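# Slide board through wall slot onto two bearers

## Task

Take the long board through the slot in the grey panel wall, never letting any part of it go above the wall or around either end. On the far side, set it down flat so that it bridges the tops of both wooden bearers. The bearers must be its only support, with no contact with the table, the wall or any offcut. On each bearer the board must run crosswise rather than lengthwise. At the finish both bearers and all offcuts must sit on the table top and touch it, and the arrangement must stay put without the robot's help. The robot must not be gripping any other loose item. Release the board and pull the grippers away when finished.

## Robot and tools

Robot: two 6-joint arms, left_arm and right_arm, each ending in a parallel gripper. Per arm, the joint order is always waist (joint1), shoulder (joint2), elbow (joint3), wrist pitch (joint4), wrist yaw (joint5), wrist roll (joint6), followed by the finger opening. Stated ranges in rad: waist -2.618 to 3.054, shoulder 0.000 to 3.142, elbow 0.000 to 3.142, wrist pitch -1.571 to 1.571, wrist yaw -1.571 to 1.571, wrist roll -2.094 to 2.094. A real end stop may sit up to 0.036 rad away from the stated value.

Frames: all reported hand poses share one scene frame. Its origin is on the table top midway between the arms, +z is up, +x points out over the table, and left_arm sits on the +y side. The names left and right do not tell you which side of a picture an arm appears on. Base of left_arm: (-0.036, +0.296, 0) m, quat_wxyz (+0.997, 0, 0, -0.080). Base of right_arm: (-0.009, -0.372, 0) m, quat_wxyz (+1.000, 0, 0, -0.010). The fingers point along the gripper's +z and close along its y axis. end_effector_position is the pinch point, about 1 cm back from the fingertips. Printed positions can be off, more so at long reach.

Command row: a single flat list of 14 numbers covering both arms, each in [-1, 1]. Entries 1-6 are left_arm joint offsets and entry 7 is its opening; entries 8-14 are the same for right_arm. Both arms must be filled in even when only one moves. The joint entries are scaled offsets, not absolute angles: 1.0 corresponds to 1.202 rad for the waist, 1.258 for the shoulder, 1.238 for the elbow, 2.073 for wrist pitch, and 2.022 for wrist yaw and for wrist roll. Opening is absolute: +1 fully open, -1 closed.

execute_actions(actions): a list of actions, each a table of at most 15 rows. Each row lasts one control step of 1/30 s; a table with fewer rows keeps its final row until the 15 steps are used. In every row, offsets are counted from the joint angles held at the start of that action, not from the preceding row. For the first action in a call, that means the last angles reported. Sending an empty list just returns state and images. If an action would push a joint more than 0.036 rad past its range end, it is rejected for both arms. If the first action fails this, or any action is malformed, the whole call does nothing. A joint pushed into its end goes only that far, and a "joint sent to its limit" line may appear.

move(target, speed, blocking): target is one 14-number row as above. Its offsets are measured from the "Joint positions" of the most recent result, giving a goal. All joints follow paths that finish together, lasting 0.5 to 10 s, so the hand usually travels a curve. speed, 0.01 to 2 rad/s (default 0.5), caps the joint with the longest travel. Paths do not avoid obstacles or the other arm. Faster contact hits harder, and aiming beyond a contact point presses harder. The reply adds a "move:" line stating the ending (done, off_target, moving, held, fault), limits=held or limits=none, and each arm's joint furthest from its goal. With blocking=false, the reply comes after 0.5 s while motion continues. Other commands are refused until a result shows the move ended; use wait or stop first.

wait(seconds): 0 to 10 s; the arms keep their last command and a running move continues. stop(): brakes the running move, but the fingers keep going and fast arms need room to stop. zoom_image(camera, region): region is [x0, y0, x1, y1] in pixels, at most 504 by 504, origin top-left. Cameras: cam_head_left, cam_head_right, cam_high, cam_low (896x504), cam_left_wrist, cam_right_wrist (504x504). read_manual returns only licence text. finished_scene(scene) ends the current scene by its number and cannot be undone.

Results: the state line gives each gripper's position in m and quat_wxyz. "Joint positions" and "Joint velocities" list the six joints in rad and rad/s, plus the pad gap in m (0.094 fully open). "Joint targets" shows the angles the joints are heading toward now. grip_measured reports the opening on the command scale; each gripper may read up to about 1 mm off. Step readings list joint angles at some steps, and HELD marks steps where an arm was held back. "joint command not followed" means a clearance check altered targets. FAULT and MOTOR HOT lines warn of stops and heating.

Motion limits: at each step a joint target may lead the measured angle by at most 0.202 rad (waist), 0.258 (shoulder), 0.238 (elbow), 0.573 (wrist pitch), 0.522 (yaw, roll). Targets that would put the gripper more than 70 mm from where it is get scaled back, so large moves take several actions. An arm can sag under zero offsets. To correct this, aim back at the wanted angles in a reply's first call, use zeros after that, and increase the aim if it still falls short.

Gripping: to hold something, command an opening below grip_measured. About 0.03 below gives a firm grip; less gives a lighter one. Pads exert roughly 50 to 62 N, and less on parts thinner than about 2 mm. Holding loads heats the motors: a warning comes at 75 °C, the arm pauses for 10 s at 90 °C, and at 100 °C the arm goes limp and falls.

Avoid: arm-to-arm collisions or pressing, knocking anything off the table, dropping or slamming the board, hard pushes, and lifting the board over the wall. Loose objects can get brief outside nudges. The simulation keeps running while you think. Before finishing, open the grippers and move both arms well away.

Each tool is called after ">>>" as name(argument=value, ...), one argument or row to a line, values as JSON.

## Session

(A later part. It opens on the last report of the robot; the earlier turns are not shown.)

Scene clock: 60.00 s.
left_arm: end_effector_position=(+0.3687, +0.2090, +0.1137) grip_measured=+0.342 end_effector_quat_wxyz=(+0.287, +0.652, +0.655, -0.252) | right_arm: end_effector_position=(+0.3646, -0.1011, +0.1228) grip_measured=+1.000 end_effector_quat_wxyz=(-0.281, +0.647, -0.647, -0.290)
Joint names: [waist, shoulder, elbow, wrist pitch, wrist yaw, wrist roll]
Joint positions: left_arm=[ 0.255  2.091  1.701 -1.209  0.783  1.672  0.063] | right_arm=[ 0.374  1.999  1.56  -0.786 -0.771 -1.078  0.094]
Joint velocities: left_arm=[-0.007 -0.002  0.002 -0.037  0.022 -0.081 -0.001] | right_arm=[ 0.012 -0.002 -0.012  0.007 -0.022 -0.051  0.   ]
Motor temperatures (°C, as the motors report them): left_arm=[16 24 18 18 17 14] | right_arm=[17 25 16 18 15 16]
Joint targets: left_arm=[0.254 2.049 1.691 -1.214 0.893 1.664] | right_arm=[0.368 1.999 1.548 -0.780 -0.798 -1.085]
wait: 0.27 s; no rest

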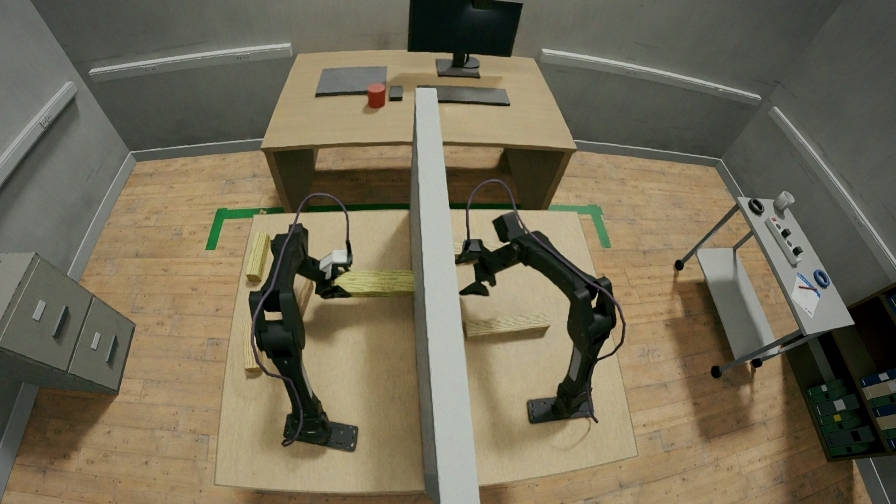

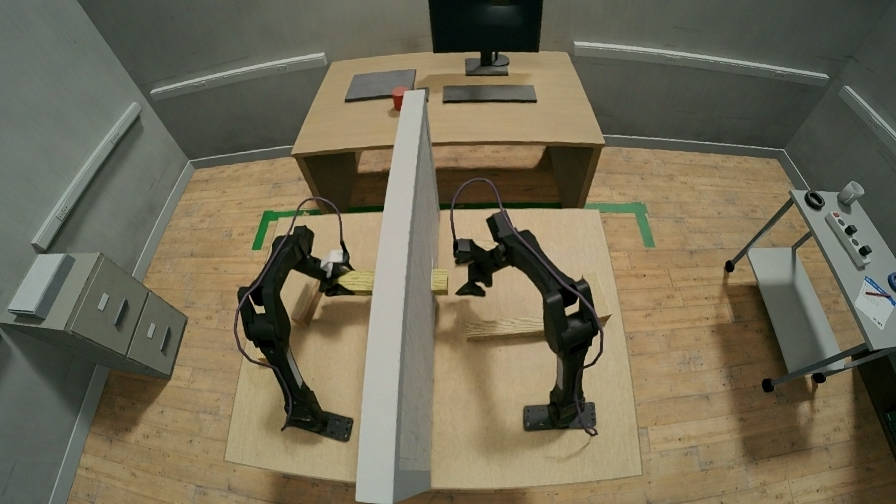

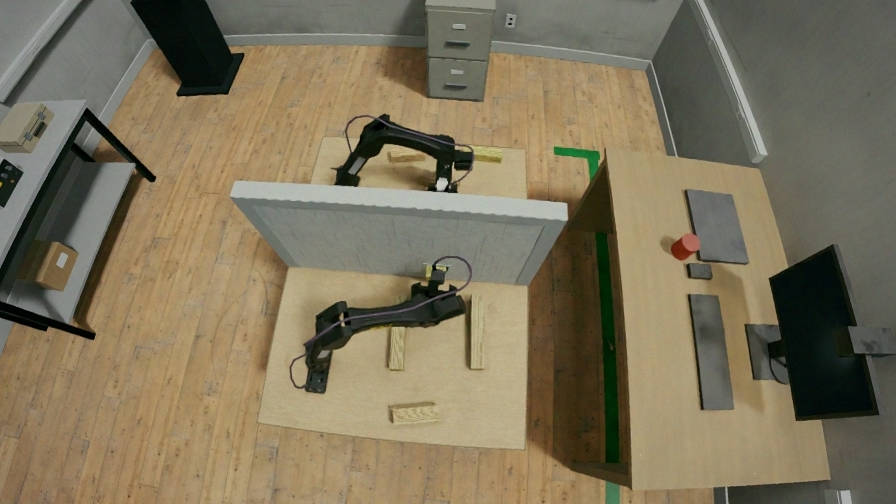

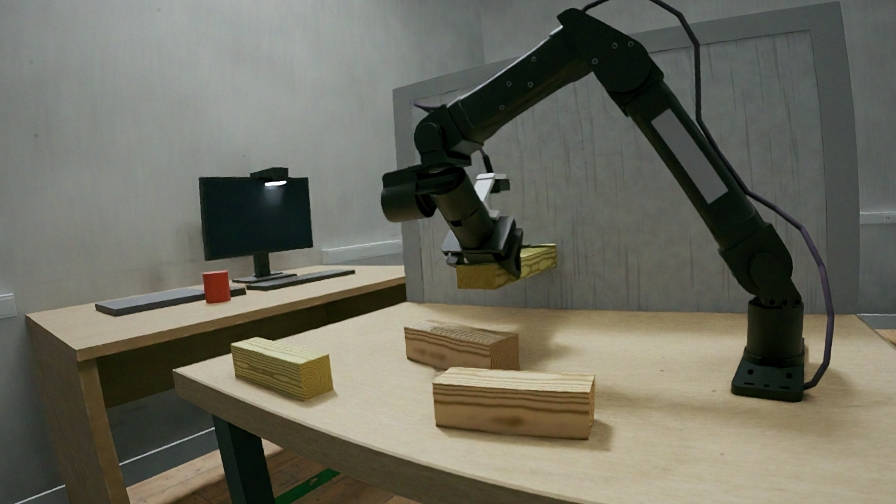

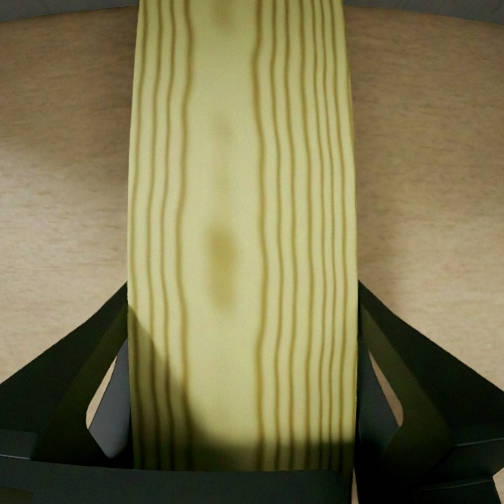

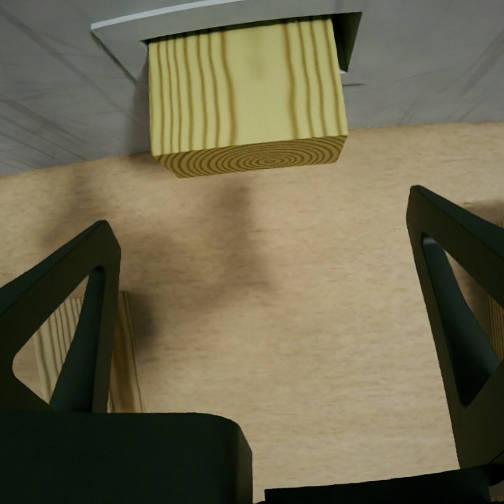

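>>> execute_actions(
  actions=[
    [[-0.0148,-0.0349,-0.0093,0.0036,0.0544,-0.0111,0.25,-0.005,0,0.006,-0.002,-0.0134,-0.0035,1],[-0.0189,-0.0366,-0.0104,0.0107,0.0544,-0.0197,0.25,-0.005,0,0.0225,-0.0075,-0.0134,-0.0035,1],[-0.0248,-0.0387,-0.0121,0.0185,0.0544,-0.0290,0.25,-0.005,0,0.0253,-0.0091,-0.0134,-0.0035,1],[-0.0322,-0.0410,-0.0143,0.0266,0.0544,-0.0387,0.25,-0.005,0,0.0288,-0.0112,-0.0134,-0.0035,1],[-0.0405,-0.0435,-0.0169,0.0347,0.0544,-0.0485,0.25,-0.005,0,0.0329,-0.0136,-0.0134,-0.0035,1],[-0.0493,-0.0460,-0.0197,0.0425,0.0544,-0.0578,0.25,-0.005,0,0.0373,-0.0161,-0.0134,-0.0035,1],[-0.0580,-0.0484,-0.0225,0.0496,0.0544,-0.0663,0.25,-0.005,0,0.0417,-0.0188,-0.0134,-0.0035,1],[-0.0663,-0.0506,-0.0253,0.0557,0.0544,-0.0736,0.25,-0.005,0,0.0461,-0.0213,-0.0134,-0.0035,1],[-0.0737,-0.0523,-0.0279,0.0605,0.0544,-0.0793,0.25,-0.005,0,0.0502,-0.0237,-0.0134,-0.0035,1],[-0.0796,-0.0532,-0.0301,0.0636,0.0544,-0.0830,0.25,-0.005,0,0.0537,-0.0258,-0.0134,-0.0035,1],[-0.0837,-0.0540,-0.0318,0.0646,0.0544,-0.0842,0.25,-0.005,0,0.0565,-0.0274,-0.0134,-0.0035,1],[-0.0871,-0.0544,-0.0329,0.0633,0.0544,-0.0826,0.25,-0.005,0,0.0583,-0.0285,-0.0134,-0.0035,1],[-0.0904,-0.0547,-0.0337,0.0607,0.0544,-0.0796,0.25,-0.005,0,0.059,-0.0289,-0.0134,-0.0035,1],[-0.0918,-0.0549,-0.0341,0.0594,0.0544,-0.0780,0.25,-0.005,0,0.059,-0.0289,-0.0134,-0.0035,1]],
  ],
)

>>> wait(
  seconds=0.25,
)

>>> zoom_image(
  camera="cam_low",
  region=[515, 236, 565, 272],
)

Scene clock: 62.50 s.
left_arm: end_effector_position=(+0.3710, +0.1641, +0.1156) grip_measured=+0.342 end_effector_quat_wxyz=(+0.288, +0.655, +0.650, -0.254) | right_arm: end_effector_position=(+0.3680, -0.0997, +0.1347) grip_measured=+1.000 end_effector_quat_wxyz=(-0.285, +0.648, -0.645, -0.288)
Joint names: [waist, shoulder, elbow, wrist pitch, wrist yaw, wrist roll]
Joint positions: left_arm=[ 0.144  2.067  1.669 -1.099  0.786  1.531  0.063] | right_arm=[ 0.374  1.999  1.605 -0.821 -0.772 -1.078  0.094]
Joint velocities: left_arm=[-0.12  -0.012 -0.017 -0.007  0.007 -0.11   0.   ] | right_arm=[-0.022  0.007  0.002 -0.051 -0.022 -0.007  0.   ]
Motor temperatures (°C, as the motors report them): left_arm=[16 24 18 18 18 14] | right_arm=[17 25 16 18 15 16]
Joint targets: left_arm=[0.145 2.022 1.659 -1.086 0.893 1.514] | right_arm=[0.368 1.999 1.633 -0.846 -0.798 -1.085]
Step readings (joint positions):
0: left_arm=[0.255 2.091 1.701 -1.208 0.783 1.670] | right_arm=[0.374 1.999 1.560 -0.786 -0.771 -1.078]
1: left_arm=[0.254 2.091 1.701 -1.208 0.783 1.668] | right_arm=[0.374 1.999 1.560 -0.786 -0.771 -1.078]
2: left_arm=[0.252 2.091 1.701 -1.205 0.783 1.663] | right_arm=[0.374 1.999 1.560 -0.786 -0.771 -1.078]
4: left_arm=[0.245 2.091 1.701 -1.191 0.783 1.645] | right_arm=[0.374 1.999 1.560 -0.788 -0.771 -1.078]
8: left_arm=[0.209 2.081 1.687 -1.140 0.783 1.588] | right_arm=[0.374 1.999 1.573 -0.805 -0.771 -1.078]
15: Joint positions above

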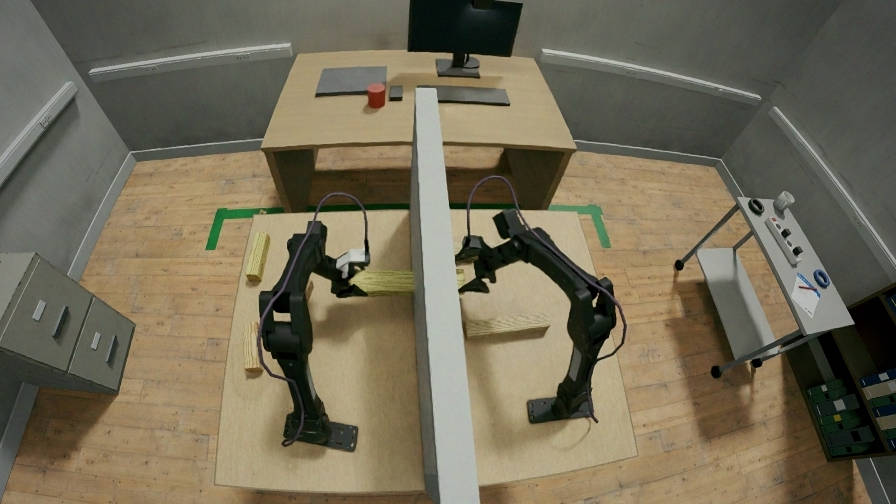

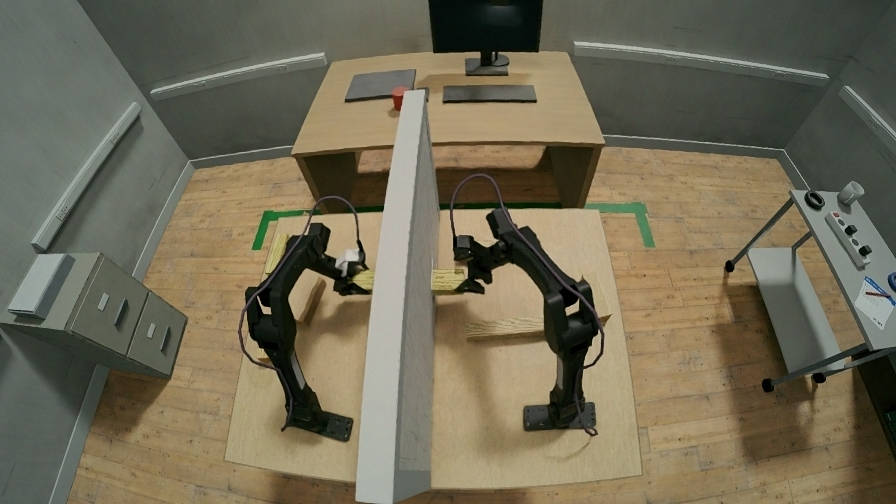

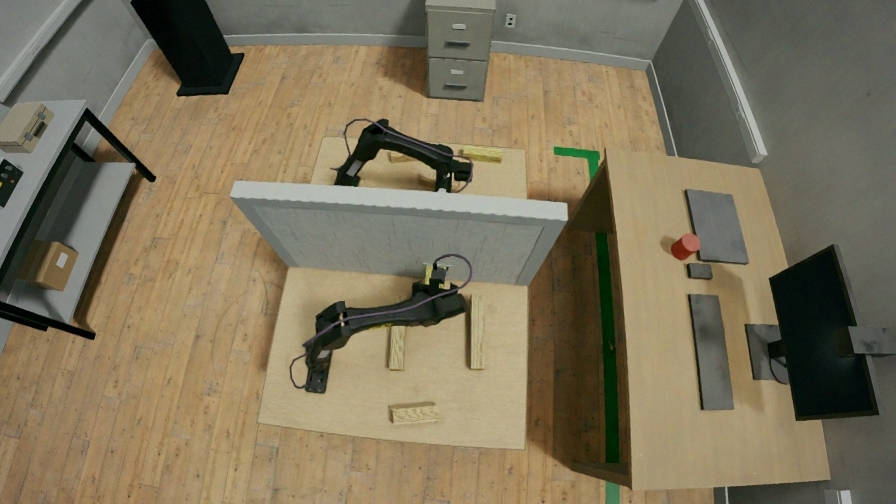

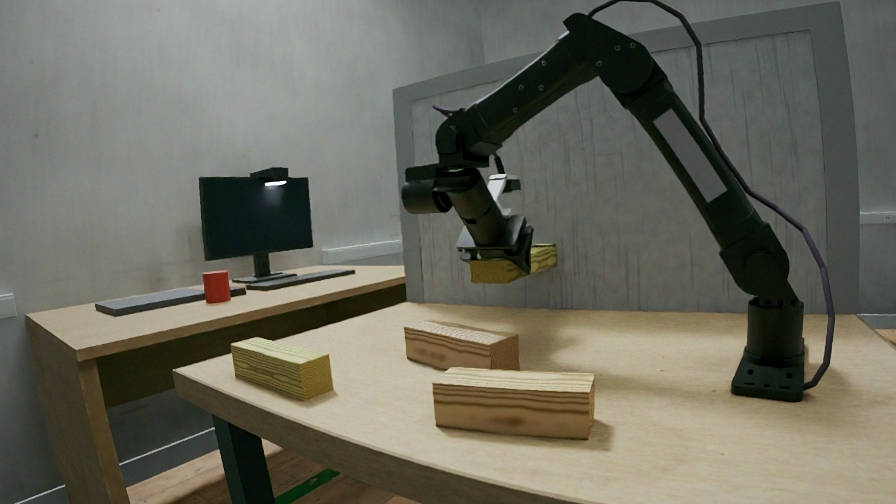

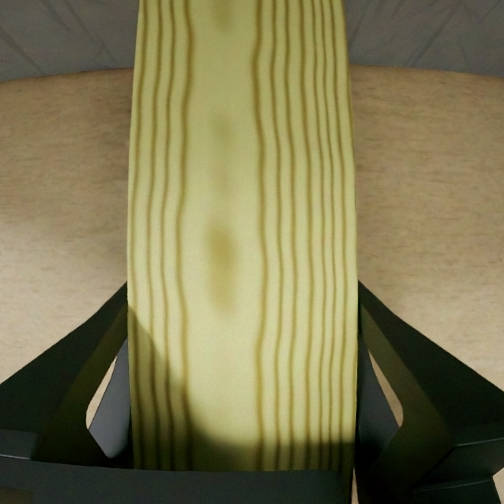

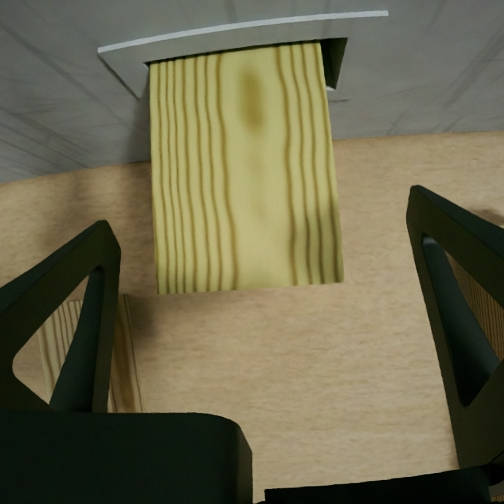

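Scene clock: 62.77 s.
left_arm: end_effector_position=(+0.3706, +0.1629, +0.1151) grip_measured=+0.342 end_effector_quat_wxyz=(+0.287, +0.653, +0.652, -0.256) | right_arm: end_effector_position=(+0.3664, -0.1002, +0.1341) grip_measured=+1.000 end_effector_quat_wxyz=(-0.281, +0.648, -0.646, -0.290)
Joint names: [waist, shoulder, elbow, wrist pitch, wrist yaw, wrist roll]
Joint positions: left_arm=[ 0.141  2.067  1.667 -1.095  0.787  1.522  0.063] | right_arm=[ 0.374  1.999  1.605 -0.83  -0.772 -1.078  0.094]
Joint velocities: left_arm=[-0.007 -0.002 -0.002 -0.007 -0.007 -0.037 -0.002] | right_arm=[-0.007 -0.017  0.012 -0.037  0.007  0.022  0.   ]
Motor temperatures (°C, as the motors report them): left_arm=[16 25 18 18 18 14] | right_arm=[17 25 16 18 15 16]
Joint targets: left_arm=[0.145 2.022 1.659 -1.087 0.893 1.514] | right_arm=[0.368 1.999 1.633 -0.846 -0.798 -1.085]
wait: 0.27 s; no rest

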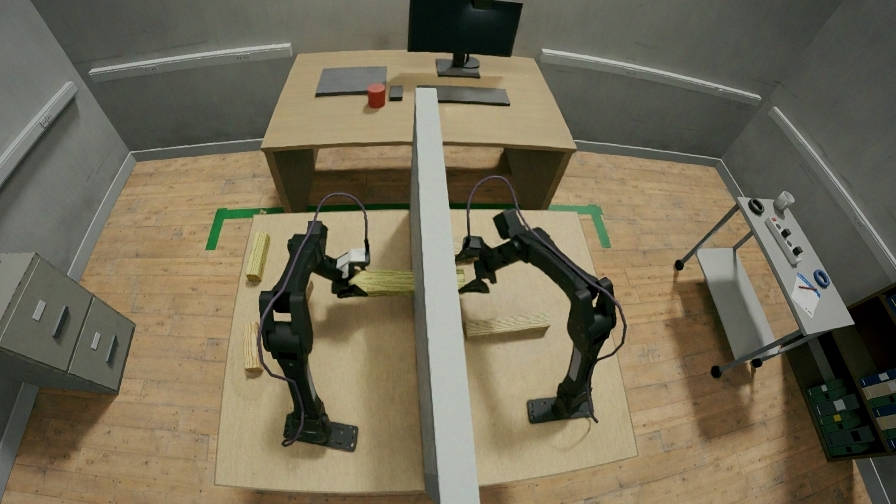

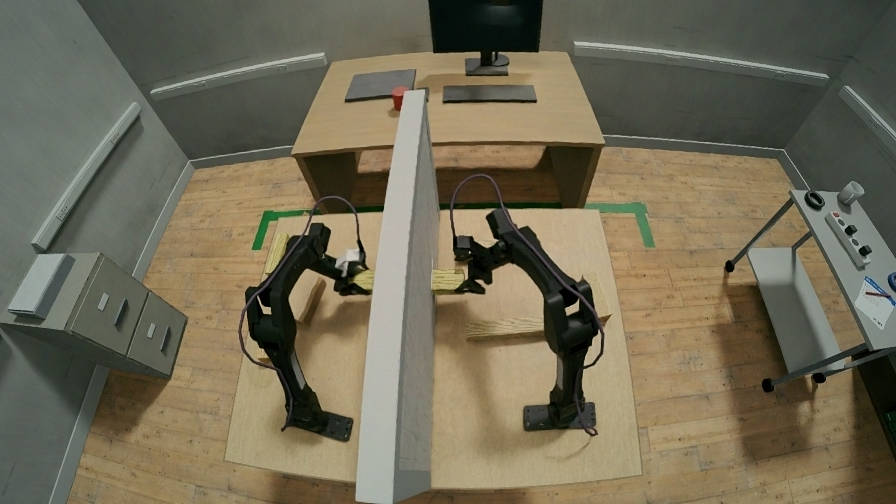

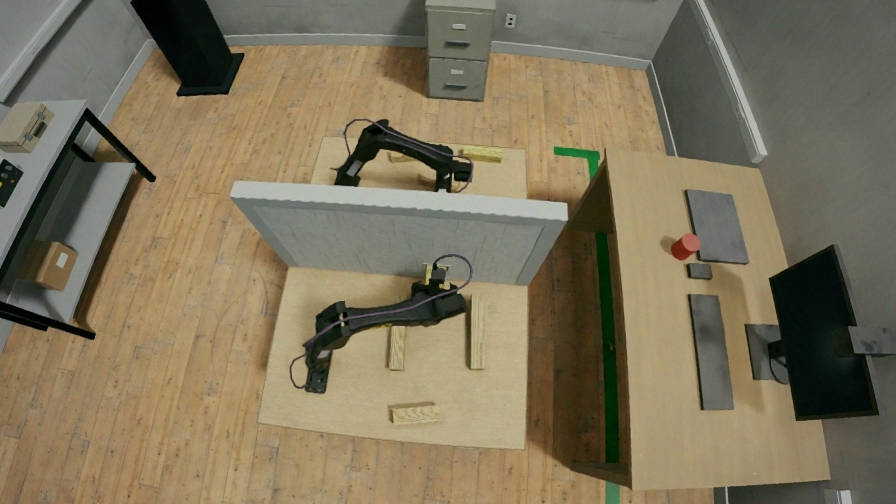

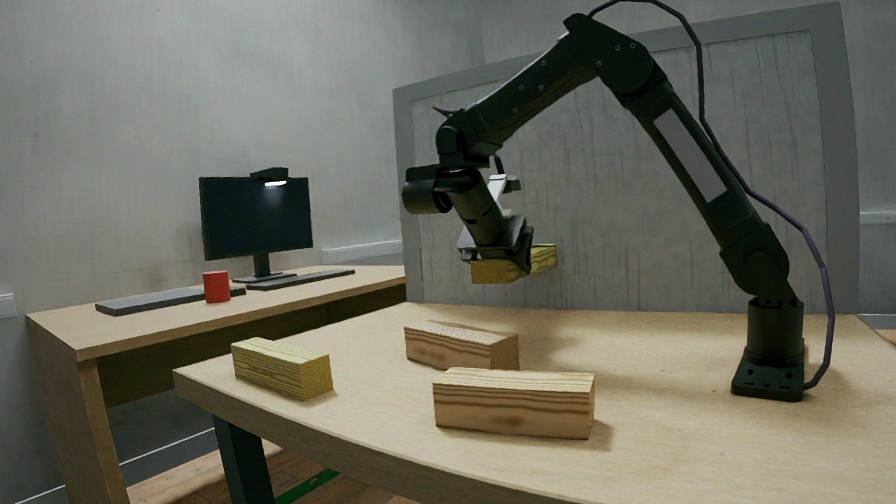

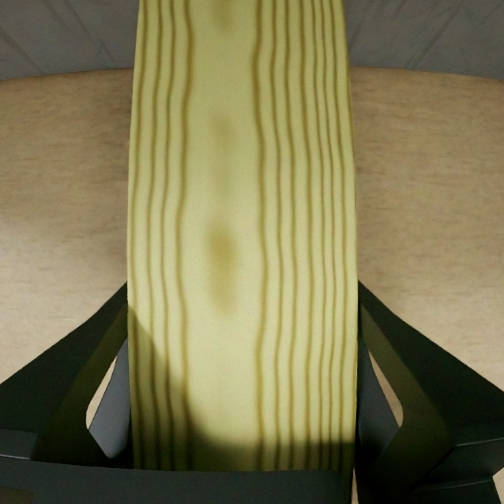

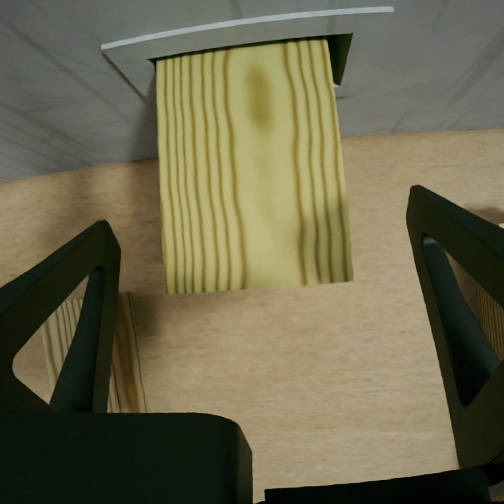

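Region (515, 236, 565, 272) of cam_low's 896x504 image, scaled by 10.080, with more detail than that image has; it fills the top 363 rows of this view, and the rest is white.

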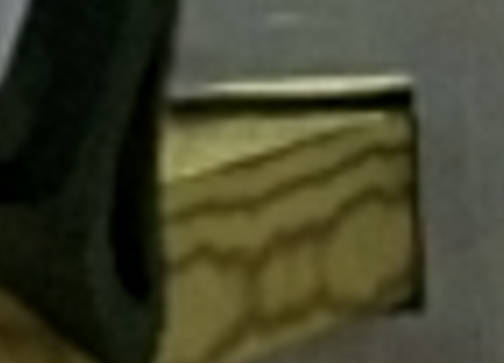

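>>> execute_actions(
  actions=[
    [[-0.0141,-0.0358,0.0,0.0096,0.0530,-0.0107,0.25,-0.005,0,0.0226,-0.0077,-0.0129,-0.0035,1],[-0.0179,-0.0358,0.005,0.0164,0.0534,-0.0188,0.25,-0.005,0,0.0226,-0.0077,-0.0129,-0.0035,1],[-0.0234,-0.0358,0.0081,0.0239,0.0534,-0.0276,0.25,-0.005,0,0.0226,-0.0077,-0.0129,-0.0035,1],[-0.0301,-0.0358,0.0081,0.0316,0.0534,-0.0368,0.25,-0.005,0,0.0226,-0.0077,-0.0129,-0.0035,1],[-0.0378,-0.0358,0.0081,0.0394,0.0534,-0.0460,0.25,-0.005,0,0.0226,-0.0077,-0.0129,-0.0035,1],[-0.0458,-0.0358,0.0081,0.0469,0.0534,-0.0548,0.25,-0.005,0,0.0226,-0.0077,-0.0129,-0.0035,1],[-0.0538,-0.0358,0.0081,0.0537,0.0534,-0.0629,0.25,-0.005,0,0.0226,-0.0077,-0.0129,-0.0035,1],[-0.0615,-0.0358,0.0081,0.0595,0.0534,-0.0698,0.25,-0.005,0,0.0226,-0.0077,-0.0129,-0.0035,1],[-0.0682,-0.0358,0.0081,0.0640,0.0534,-0.0751,0.25,-0.005,0,0.0226,-0.0077,-0.0129,-0.0035,1],[-0.0737,-0.0358,0.0081,0.0670,0.0534,-0.0786,0.25,-0.005,0,0.0226,-0.0077,-0.0129,-0.0035,1],[-0.0775,-0.0358,0.0081,0.0680,0.0534,-0.0798,0.25,-0.005,0,0.0226,-0.0077,-0.0129,-0.0035,1],[-0.0806,-0.0358,0.0081,0.0667,0.0534,-0.0783,0.25,-0.005,0,0.0226,-0.0077,-0.0129,-0.0035,1],[-0.0836,-0.0358,0.0081,0.0642,0.0534,-0.0754,0.25,-0.005,0,0.0226,-0.0077,-0.0129,-0.0035,1],[-0.0849,-0.0358,0.0081,0.0630,0.0534,-0.0739,0.25,-0.005,0,0.0226,-0.0077,-0.0129,-0.0035,1]],
  ],
)

>>> wait(
  seconds=0.25,
)

>>> zoom_image(
  camera="cam_low",
  region=[470, 160, 600, 290],
)

Scene clock: 66.40 s.
left_arm: end_effector_position=(+0.3757, +0.1197, +0.1179) grip_measured=+0.342 end_effector_quat_wxyz=(+0.294, +0.656, +0.646, -0.258) | right_arm: end_effector_position=(+0.3660, -0.1004, +0.1340) grip_measured=+1.000 end_effector_quat_wxyz=(-0.280, +0.647, -0.647, -0.290)
Joint names: [waist, shoulder, elbow, wrist pitch, wrist yaw, wrist roll]
Joint positions: left_arm=[ 0.04   2.067  1.667 -0.989  0.788  1.389  0.063] | right_arm=[ 0.374  1.999  1.605 -0.833 -0.772 -1.078  0.094]
Joint velocities: left_arm=[-0.095  0.017  0.002 -0.007  0.007 -0.11  -0.   ] | right_arm=[-0.007 -0.002 -0.007  0.007  0.066 -0.037  0.   ]
Motor temperatures (°C, as the motors report them): left_arm=[16 25 18 18 18 14] | right_arm=[17 25 17 18 15 16]
Joint targets: left_arm=[0.040 2.022 1.677 -0.965 0.895 1.373] | right_arm=[0.368 1.999 1.633 -0.847 -0.798 -1.085]
Step readings (joint positions):
0: left_arm=[0.141 2.067 1.667 -1.094 0.787 1.520] | right_arm=[0.374 1.999 1.605 -0.832 -0.772 -1.078]
1: left_arm=[0.141 2.067 1.667 -1.094 0.787 1.518] | right_arm=[0.374 1.999 1.605 -0.832 -0.772 -1.078]
2: left_arm=[0.139 2.067 1.667 -1.090 0.787 1.513] | right_arm=[0.374 1.999 1.605 -0.832 -0.772 -1.078]
4: left_arm=[0.132 2.067 1.667 -1.077 0.787 1.496] | right_arm=[0.374 1.999 1.605 -0.832 -0.772 -1.078]
8: left_arm=[0.100 2.067 1.667 -1.033 0.786 1.444] | right_arm=[0.374 1.999 1.605 -0.832 -0.772 -1.078]
15: Joint positions above

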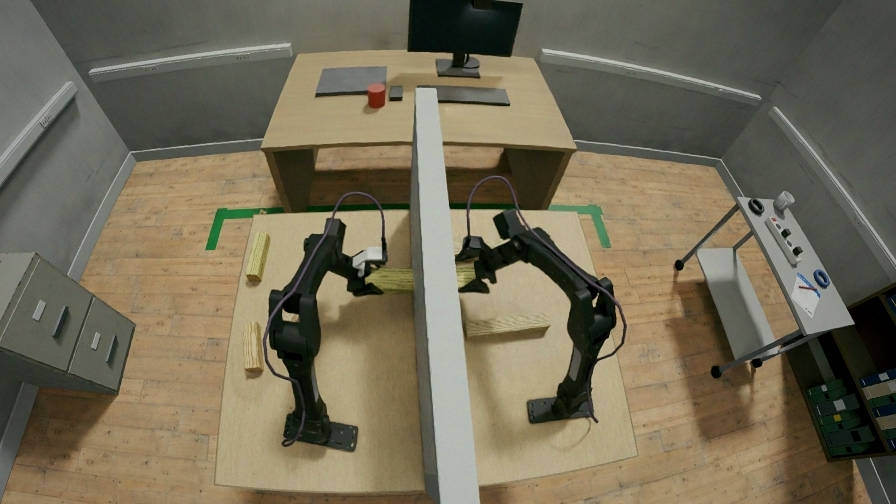

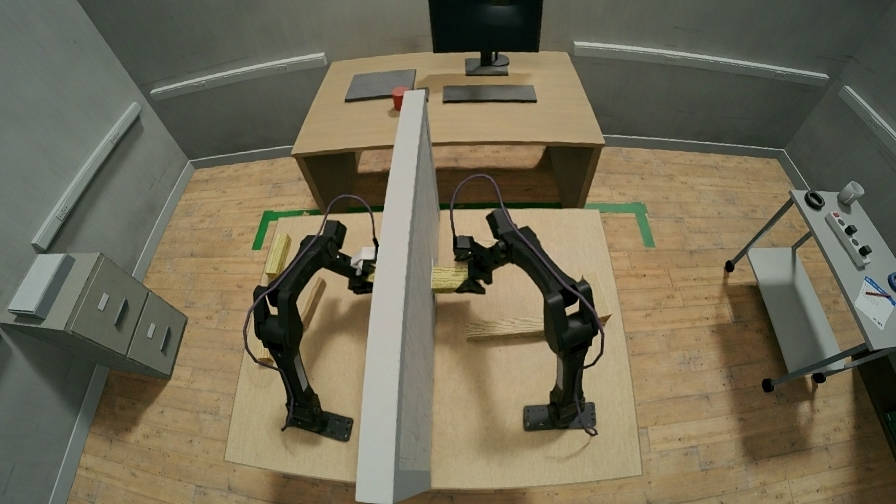

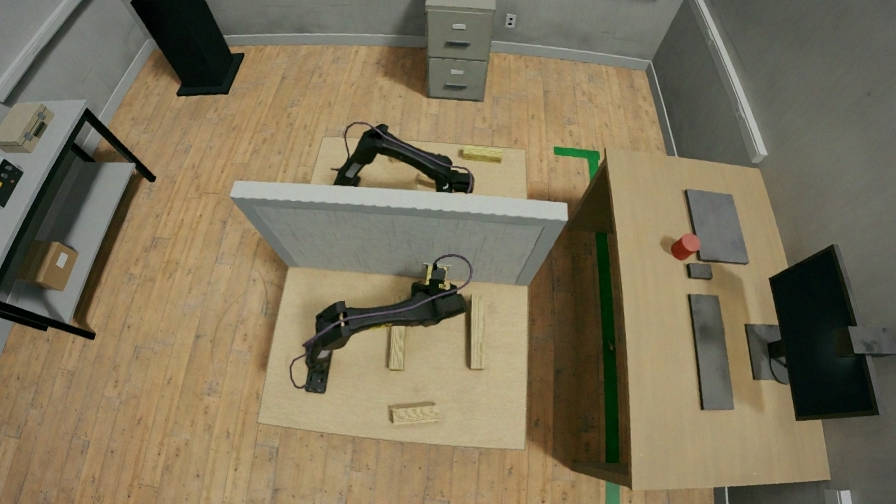

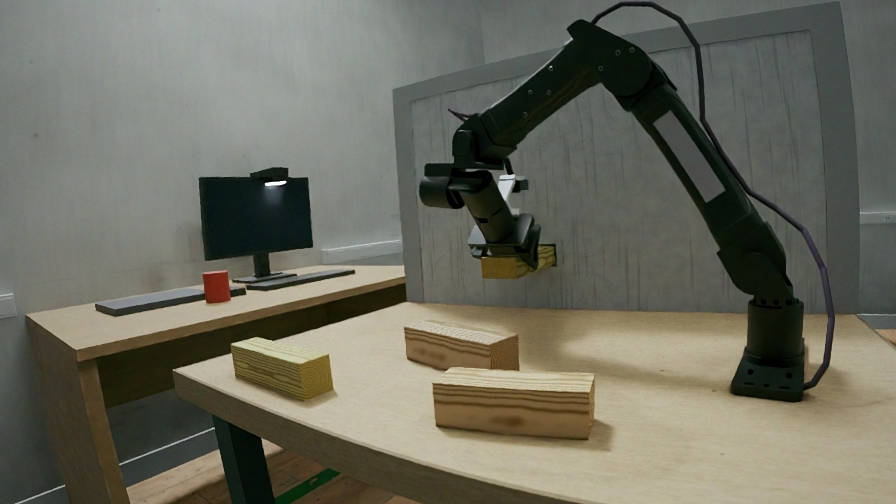

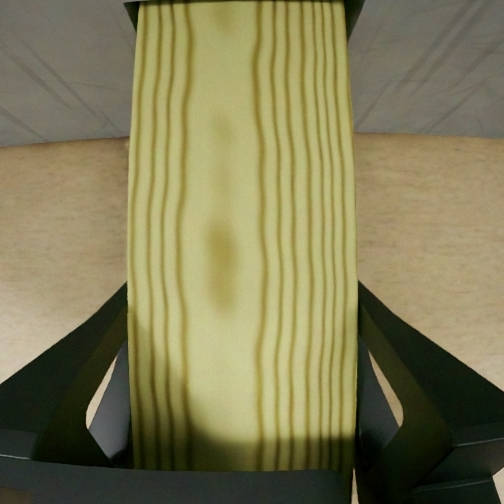

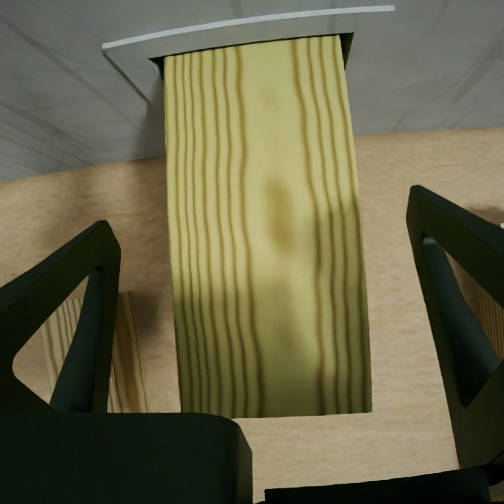

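Scene clock: 66.67 s.
left_arm: end_effector_position=(+0.3756, +0.1184, +0.1180) grip_measured=+0.342 end_effector_quat_wxyz=(+0.294, +0.654, +0.647, -0.259) | right_arm: end_effector_position=(+0.3660, -0.1004, +0.1340) grip_measured=+1.000 end_effector_quat_wxyz=(-0.280, +0.647, -0.647, -0.290)
Joint names: [waist, shoulder, elbow, wrist pitch, wrist yaw, wrist roll]
Joint positions: left_arm=[ 0.037  2.067  1.667 -0.986  0.788  1.381  0.063] | right_arm=[ 0.374  1.999  1.605 -0.833 -0.772 -1.078  0.094]
Joint velocities: left_arm=[ 0.002  0.002  0.002  0.037  0.007 -0.051 -0.001] | right_arm=[-0.032 -0.007  0.017 -0.081 -0.022  0.022  0.   ]
Motor temperatures (°C, as the motors report them): left_arm=[16 25 18 18 18 14] | right_arm=[17 25 17 18 15 16]
Joint targets: left_arm=[0.039 2.022 1.677 -0.965 0.895 1.373] | right_arm=[0.368 1.999 1.633 -0.847 -0.798 -1.085]
wait: 0.27 s; no rest

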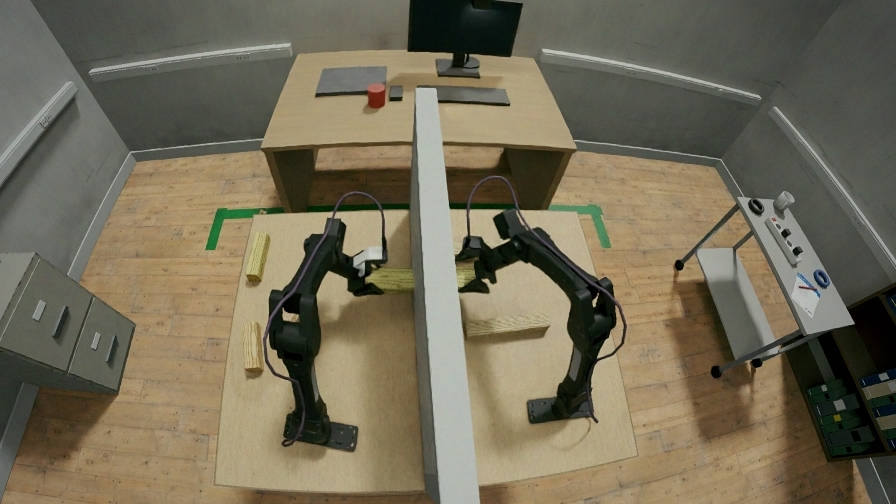

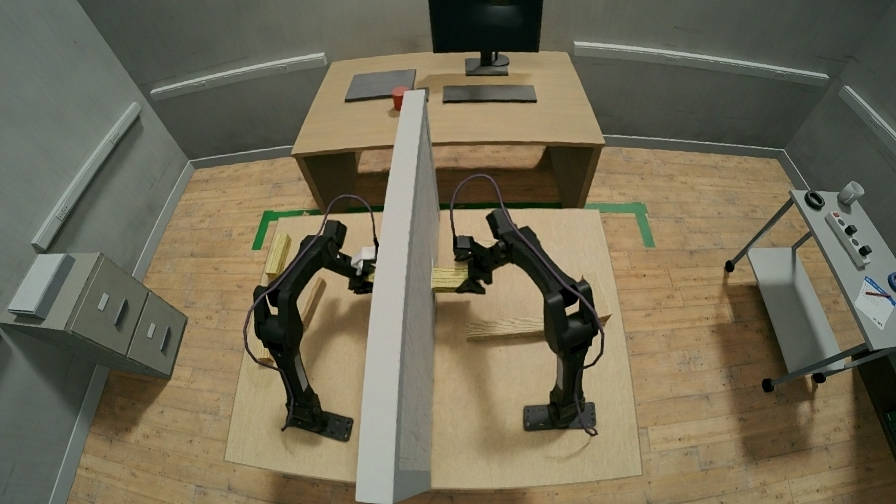

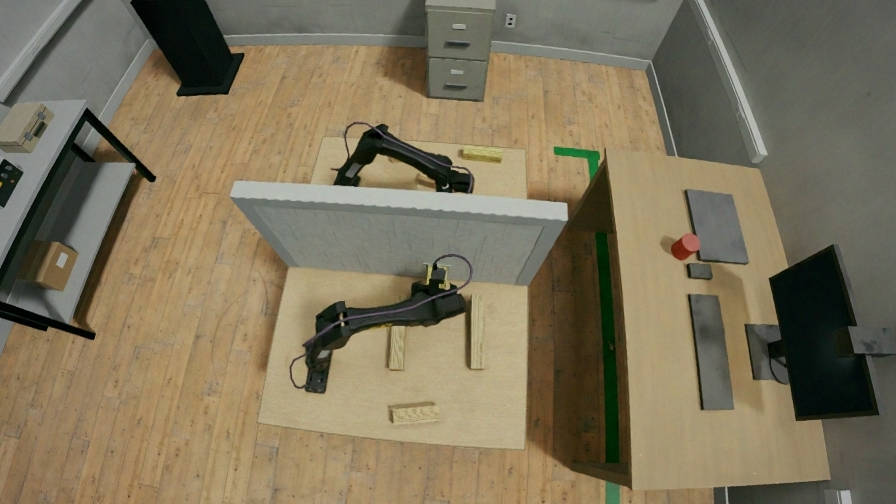

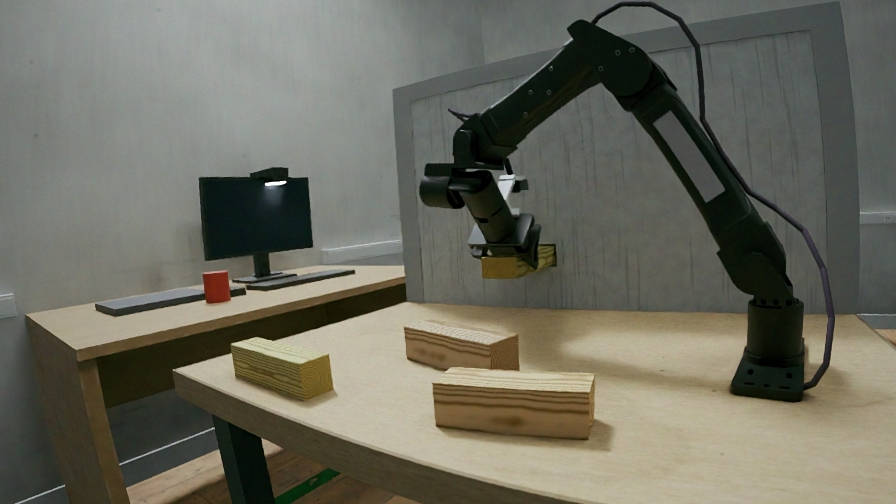

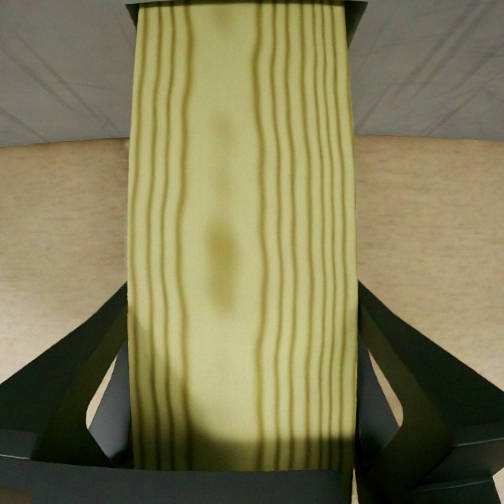

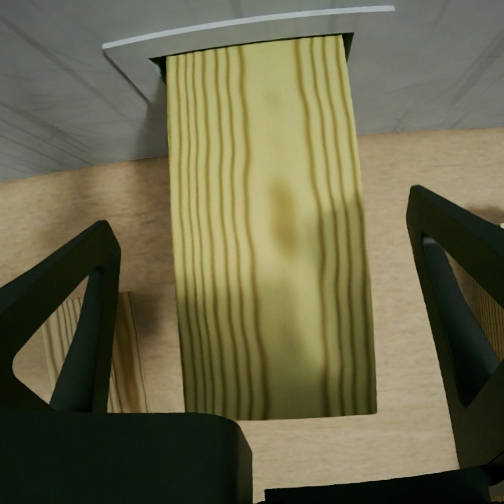

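Region (470, 160, 600, 290) of cam_low's 896x504 image, scaled by 3.877, with more detail than that image has.

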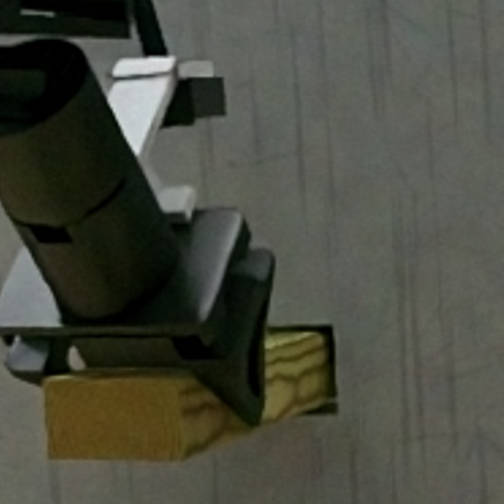

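>>> execute_actions(
  actions=[],
)

Scene clock: 67.30 s.
left_arm: end_effector_position=(+0.3758, +0.1183, +0.1181) grip_measured=+0.342 end_effector_quat_wxyz=(+0.294, +0.654, +0.648, -0.259) | right_arm: end_effector_position=(+0.3660, -0.1004, +0.1340) grip_measured=+1.000 end_effector_quat_wxyz=(-0.280, +0.647, -0.647, -0.290)
Joint names: [waist, shoulder, elbow, wrist pitch, wrist yaw, wrist roll]
Joint positions: left_arm=[ 0.037  2.067  1.667 -0.985  0.788  1.379  0.063] | right_arm=[ 0.374  1.999  1.605 -0.833 -0.772 -1.078  0.094]
Joint velocities: left_arm=[-0.007 -0.017 -0.007 -0.066  0.037 -0.007 -0.   ] | right_arm=[-0.017  0.007  0.022  0.022 -0.037 -0.037  0.   ]
Motor temperatures (°C, as the motors report them): left_arm=[16 25 18 18 18 14] | right_arm=[17 25 17 18 15 16]
Joint targets: left_arm=[0.039 2.022 1.677 -0.965 0.895 1.373] | right_arm=[0.368 1.999 1.633 -0.847 -0.798 -1.085]

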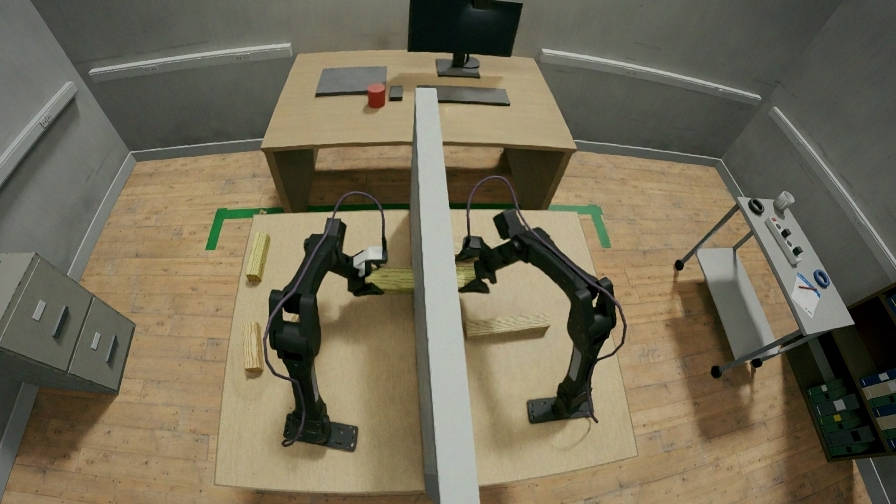

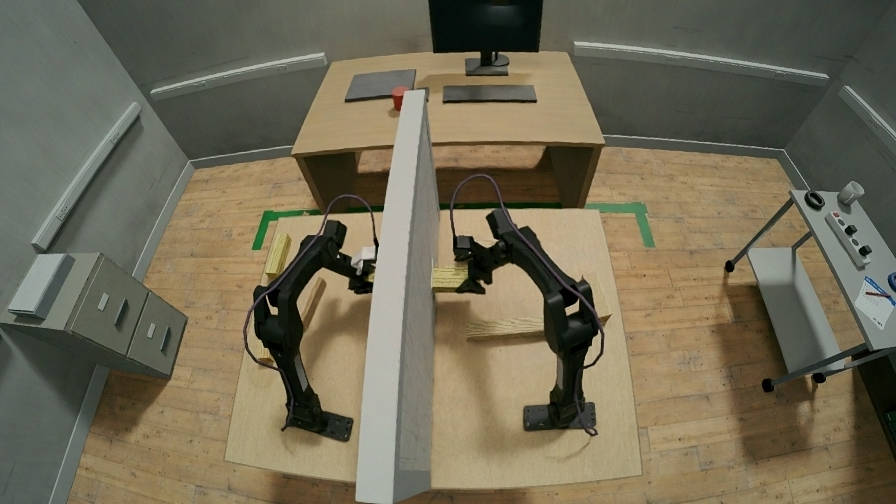

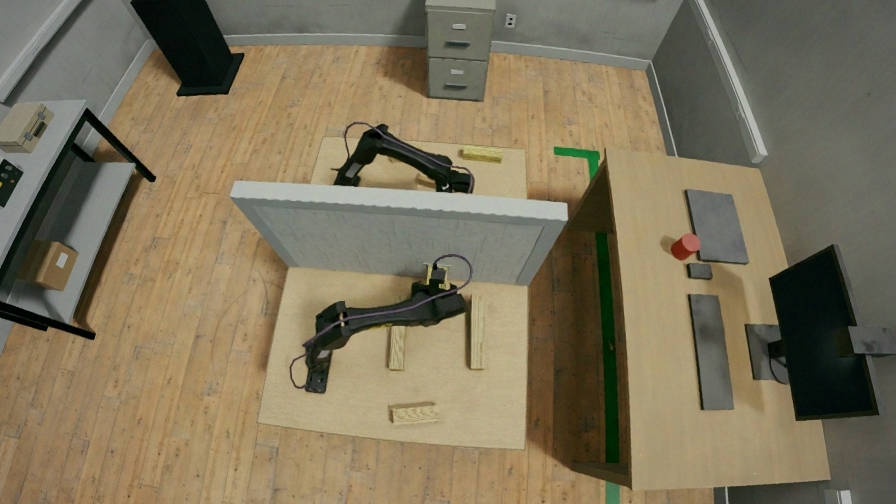

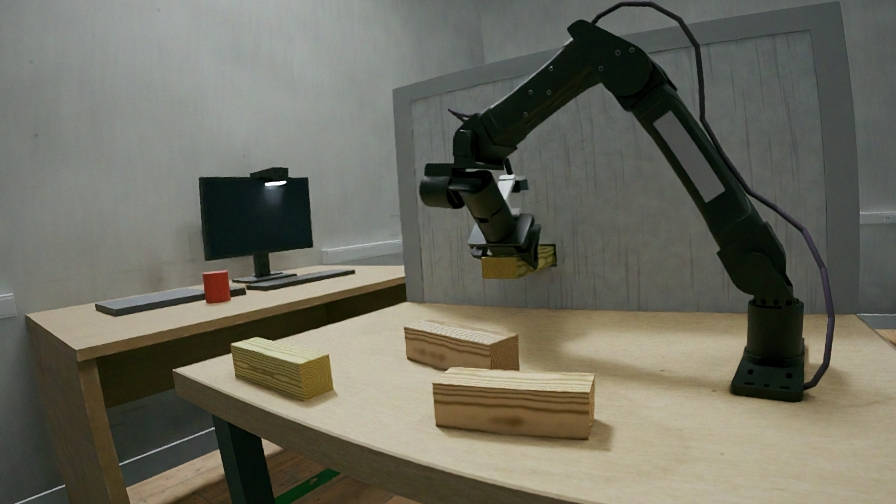

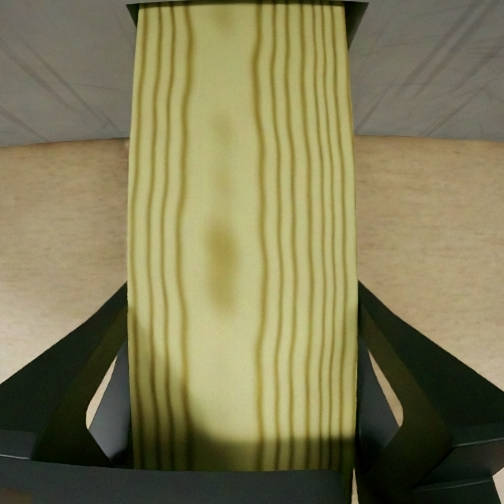

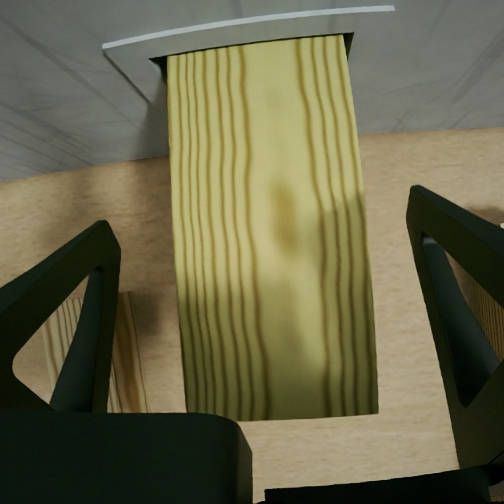

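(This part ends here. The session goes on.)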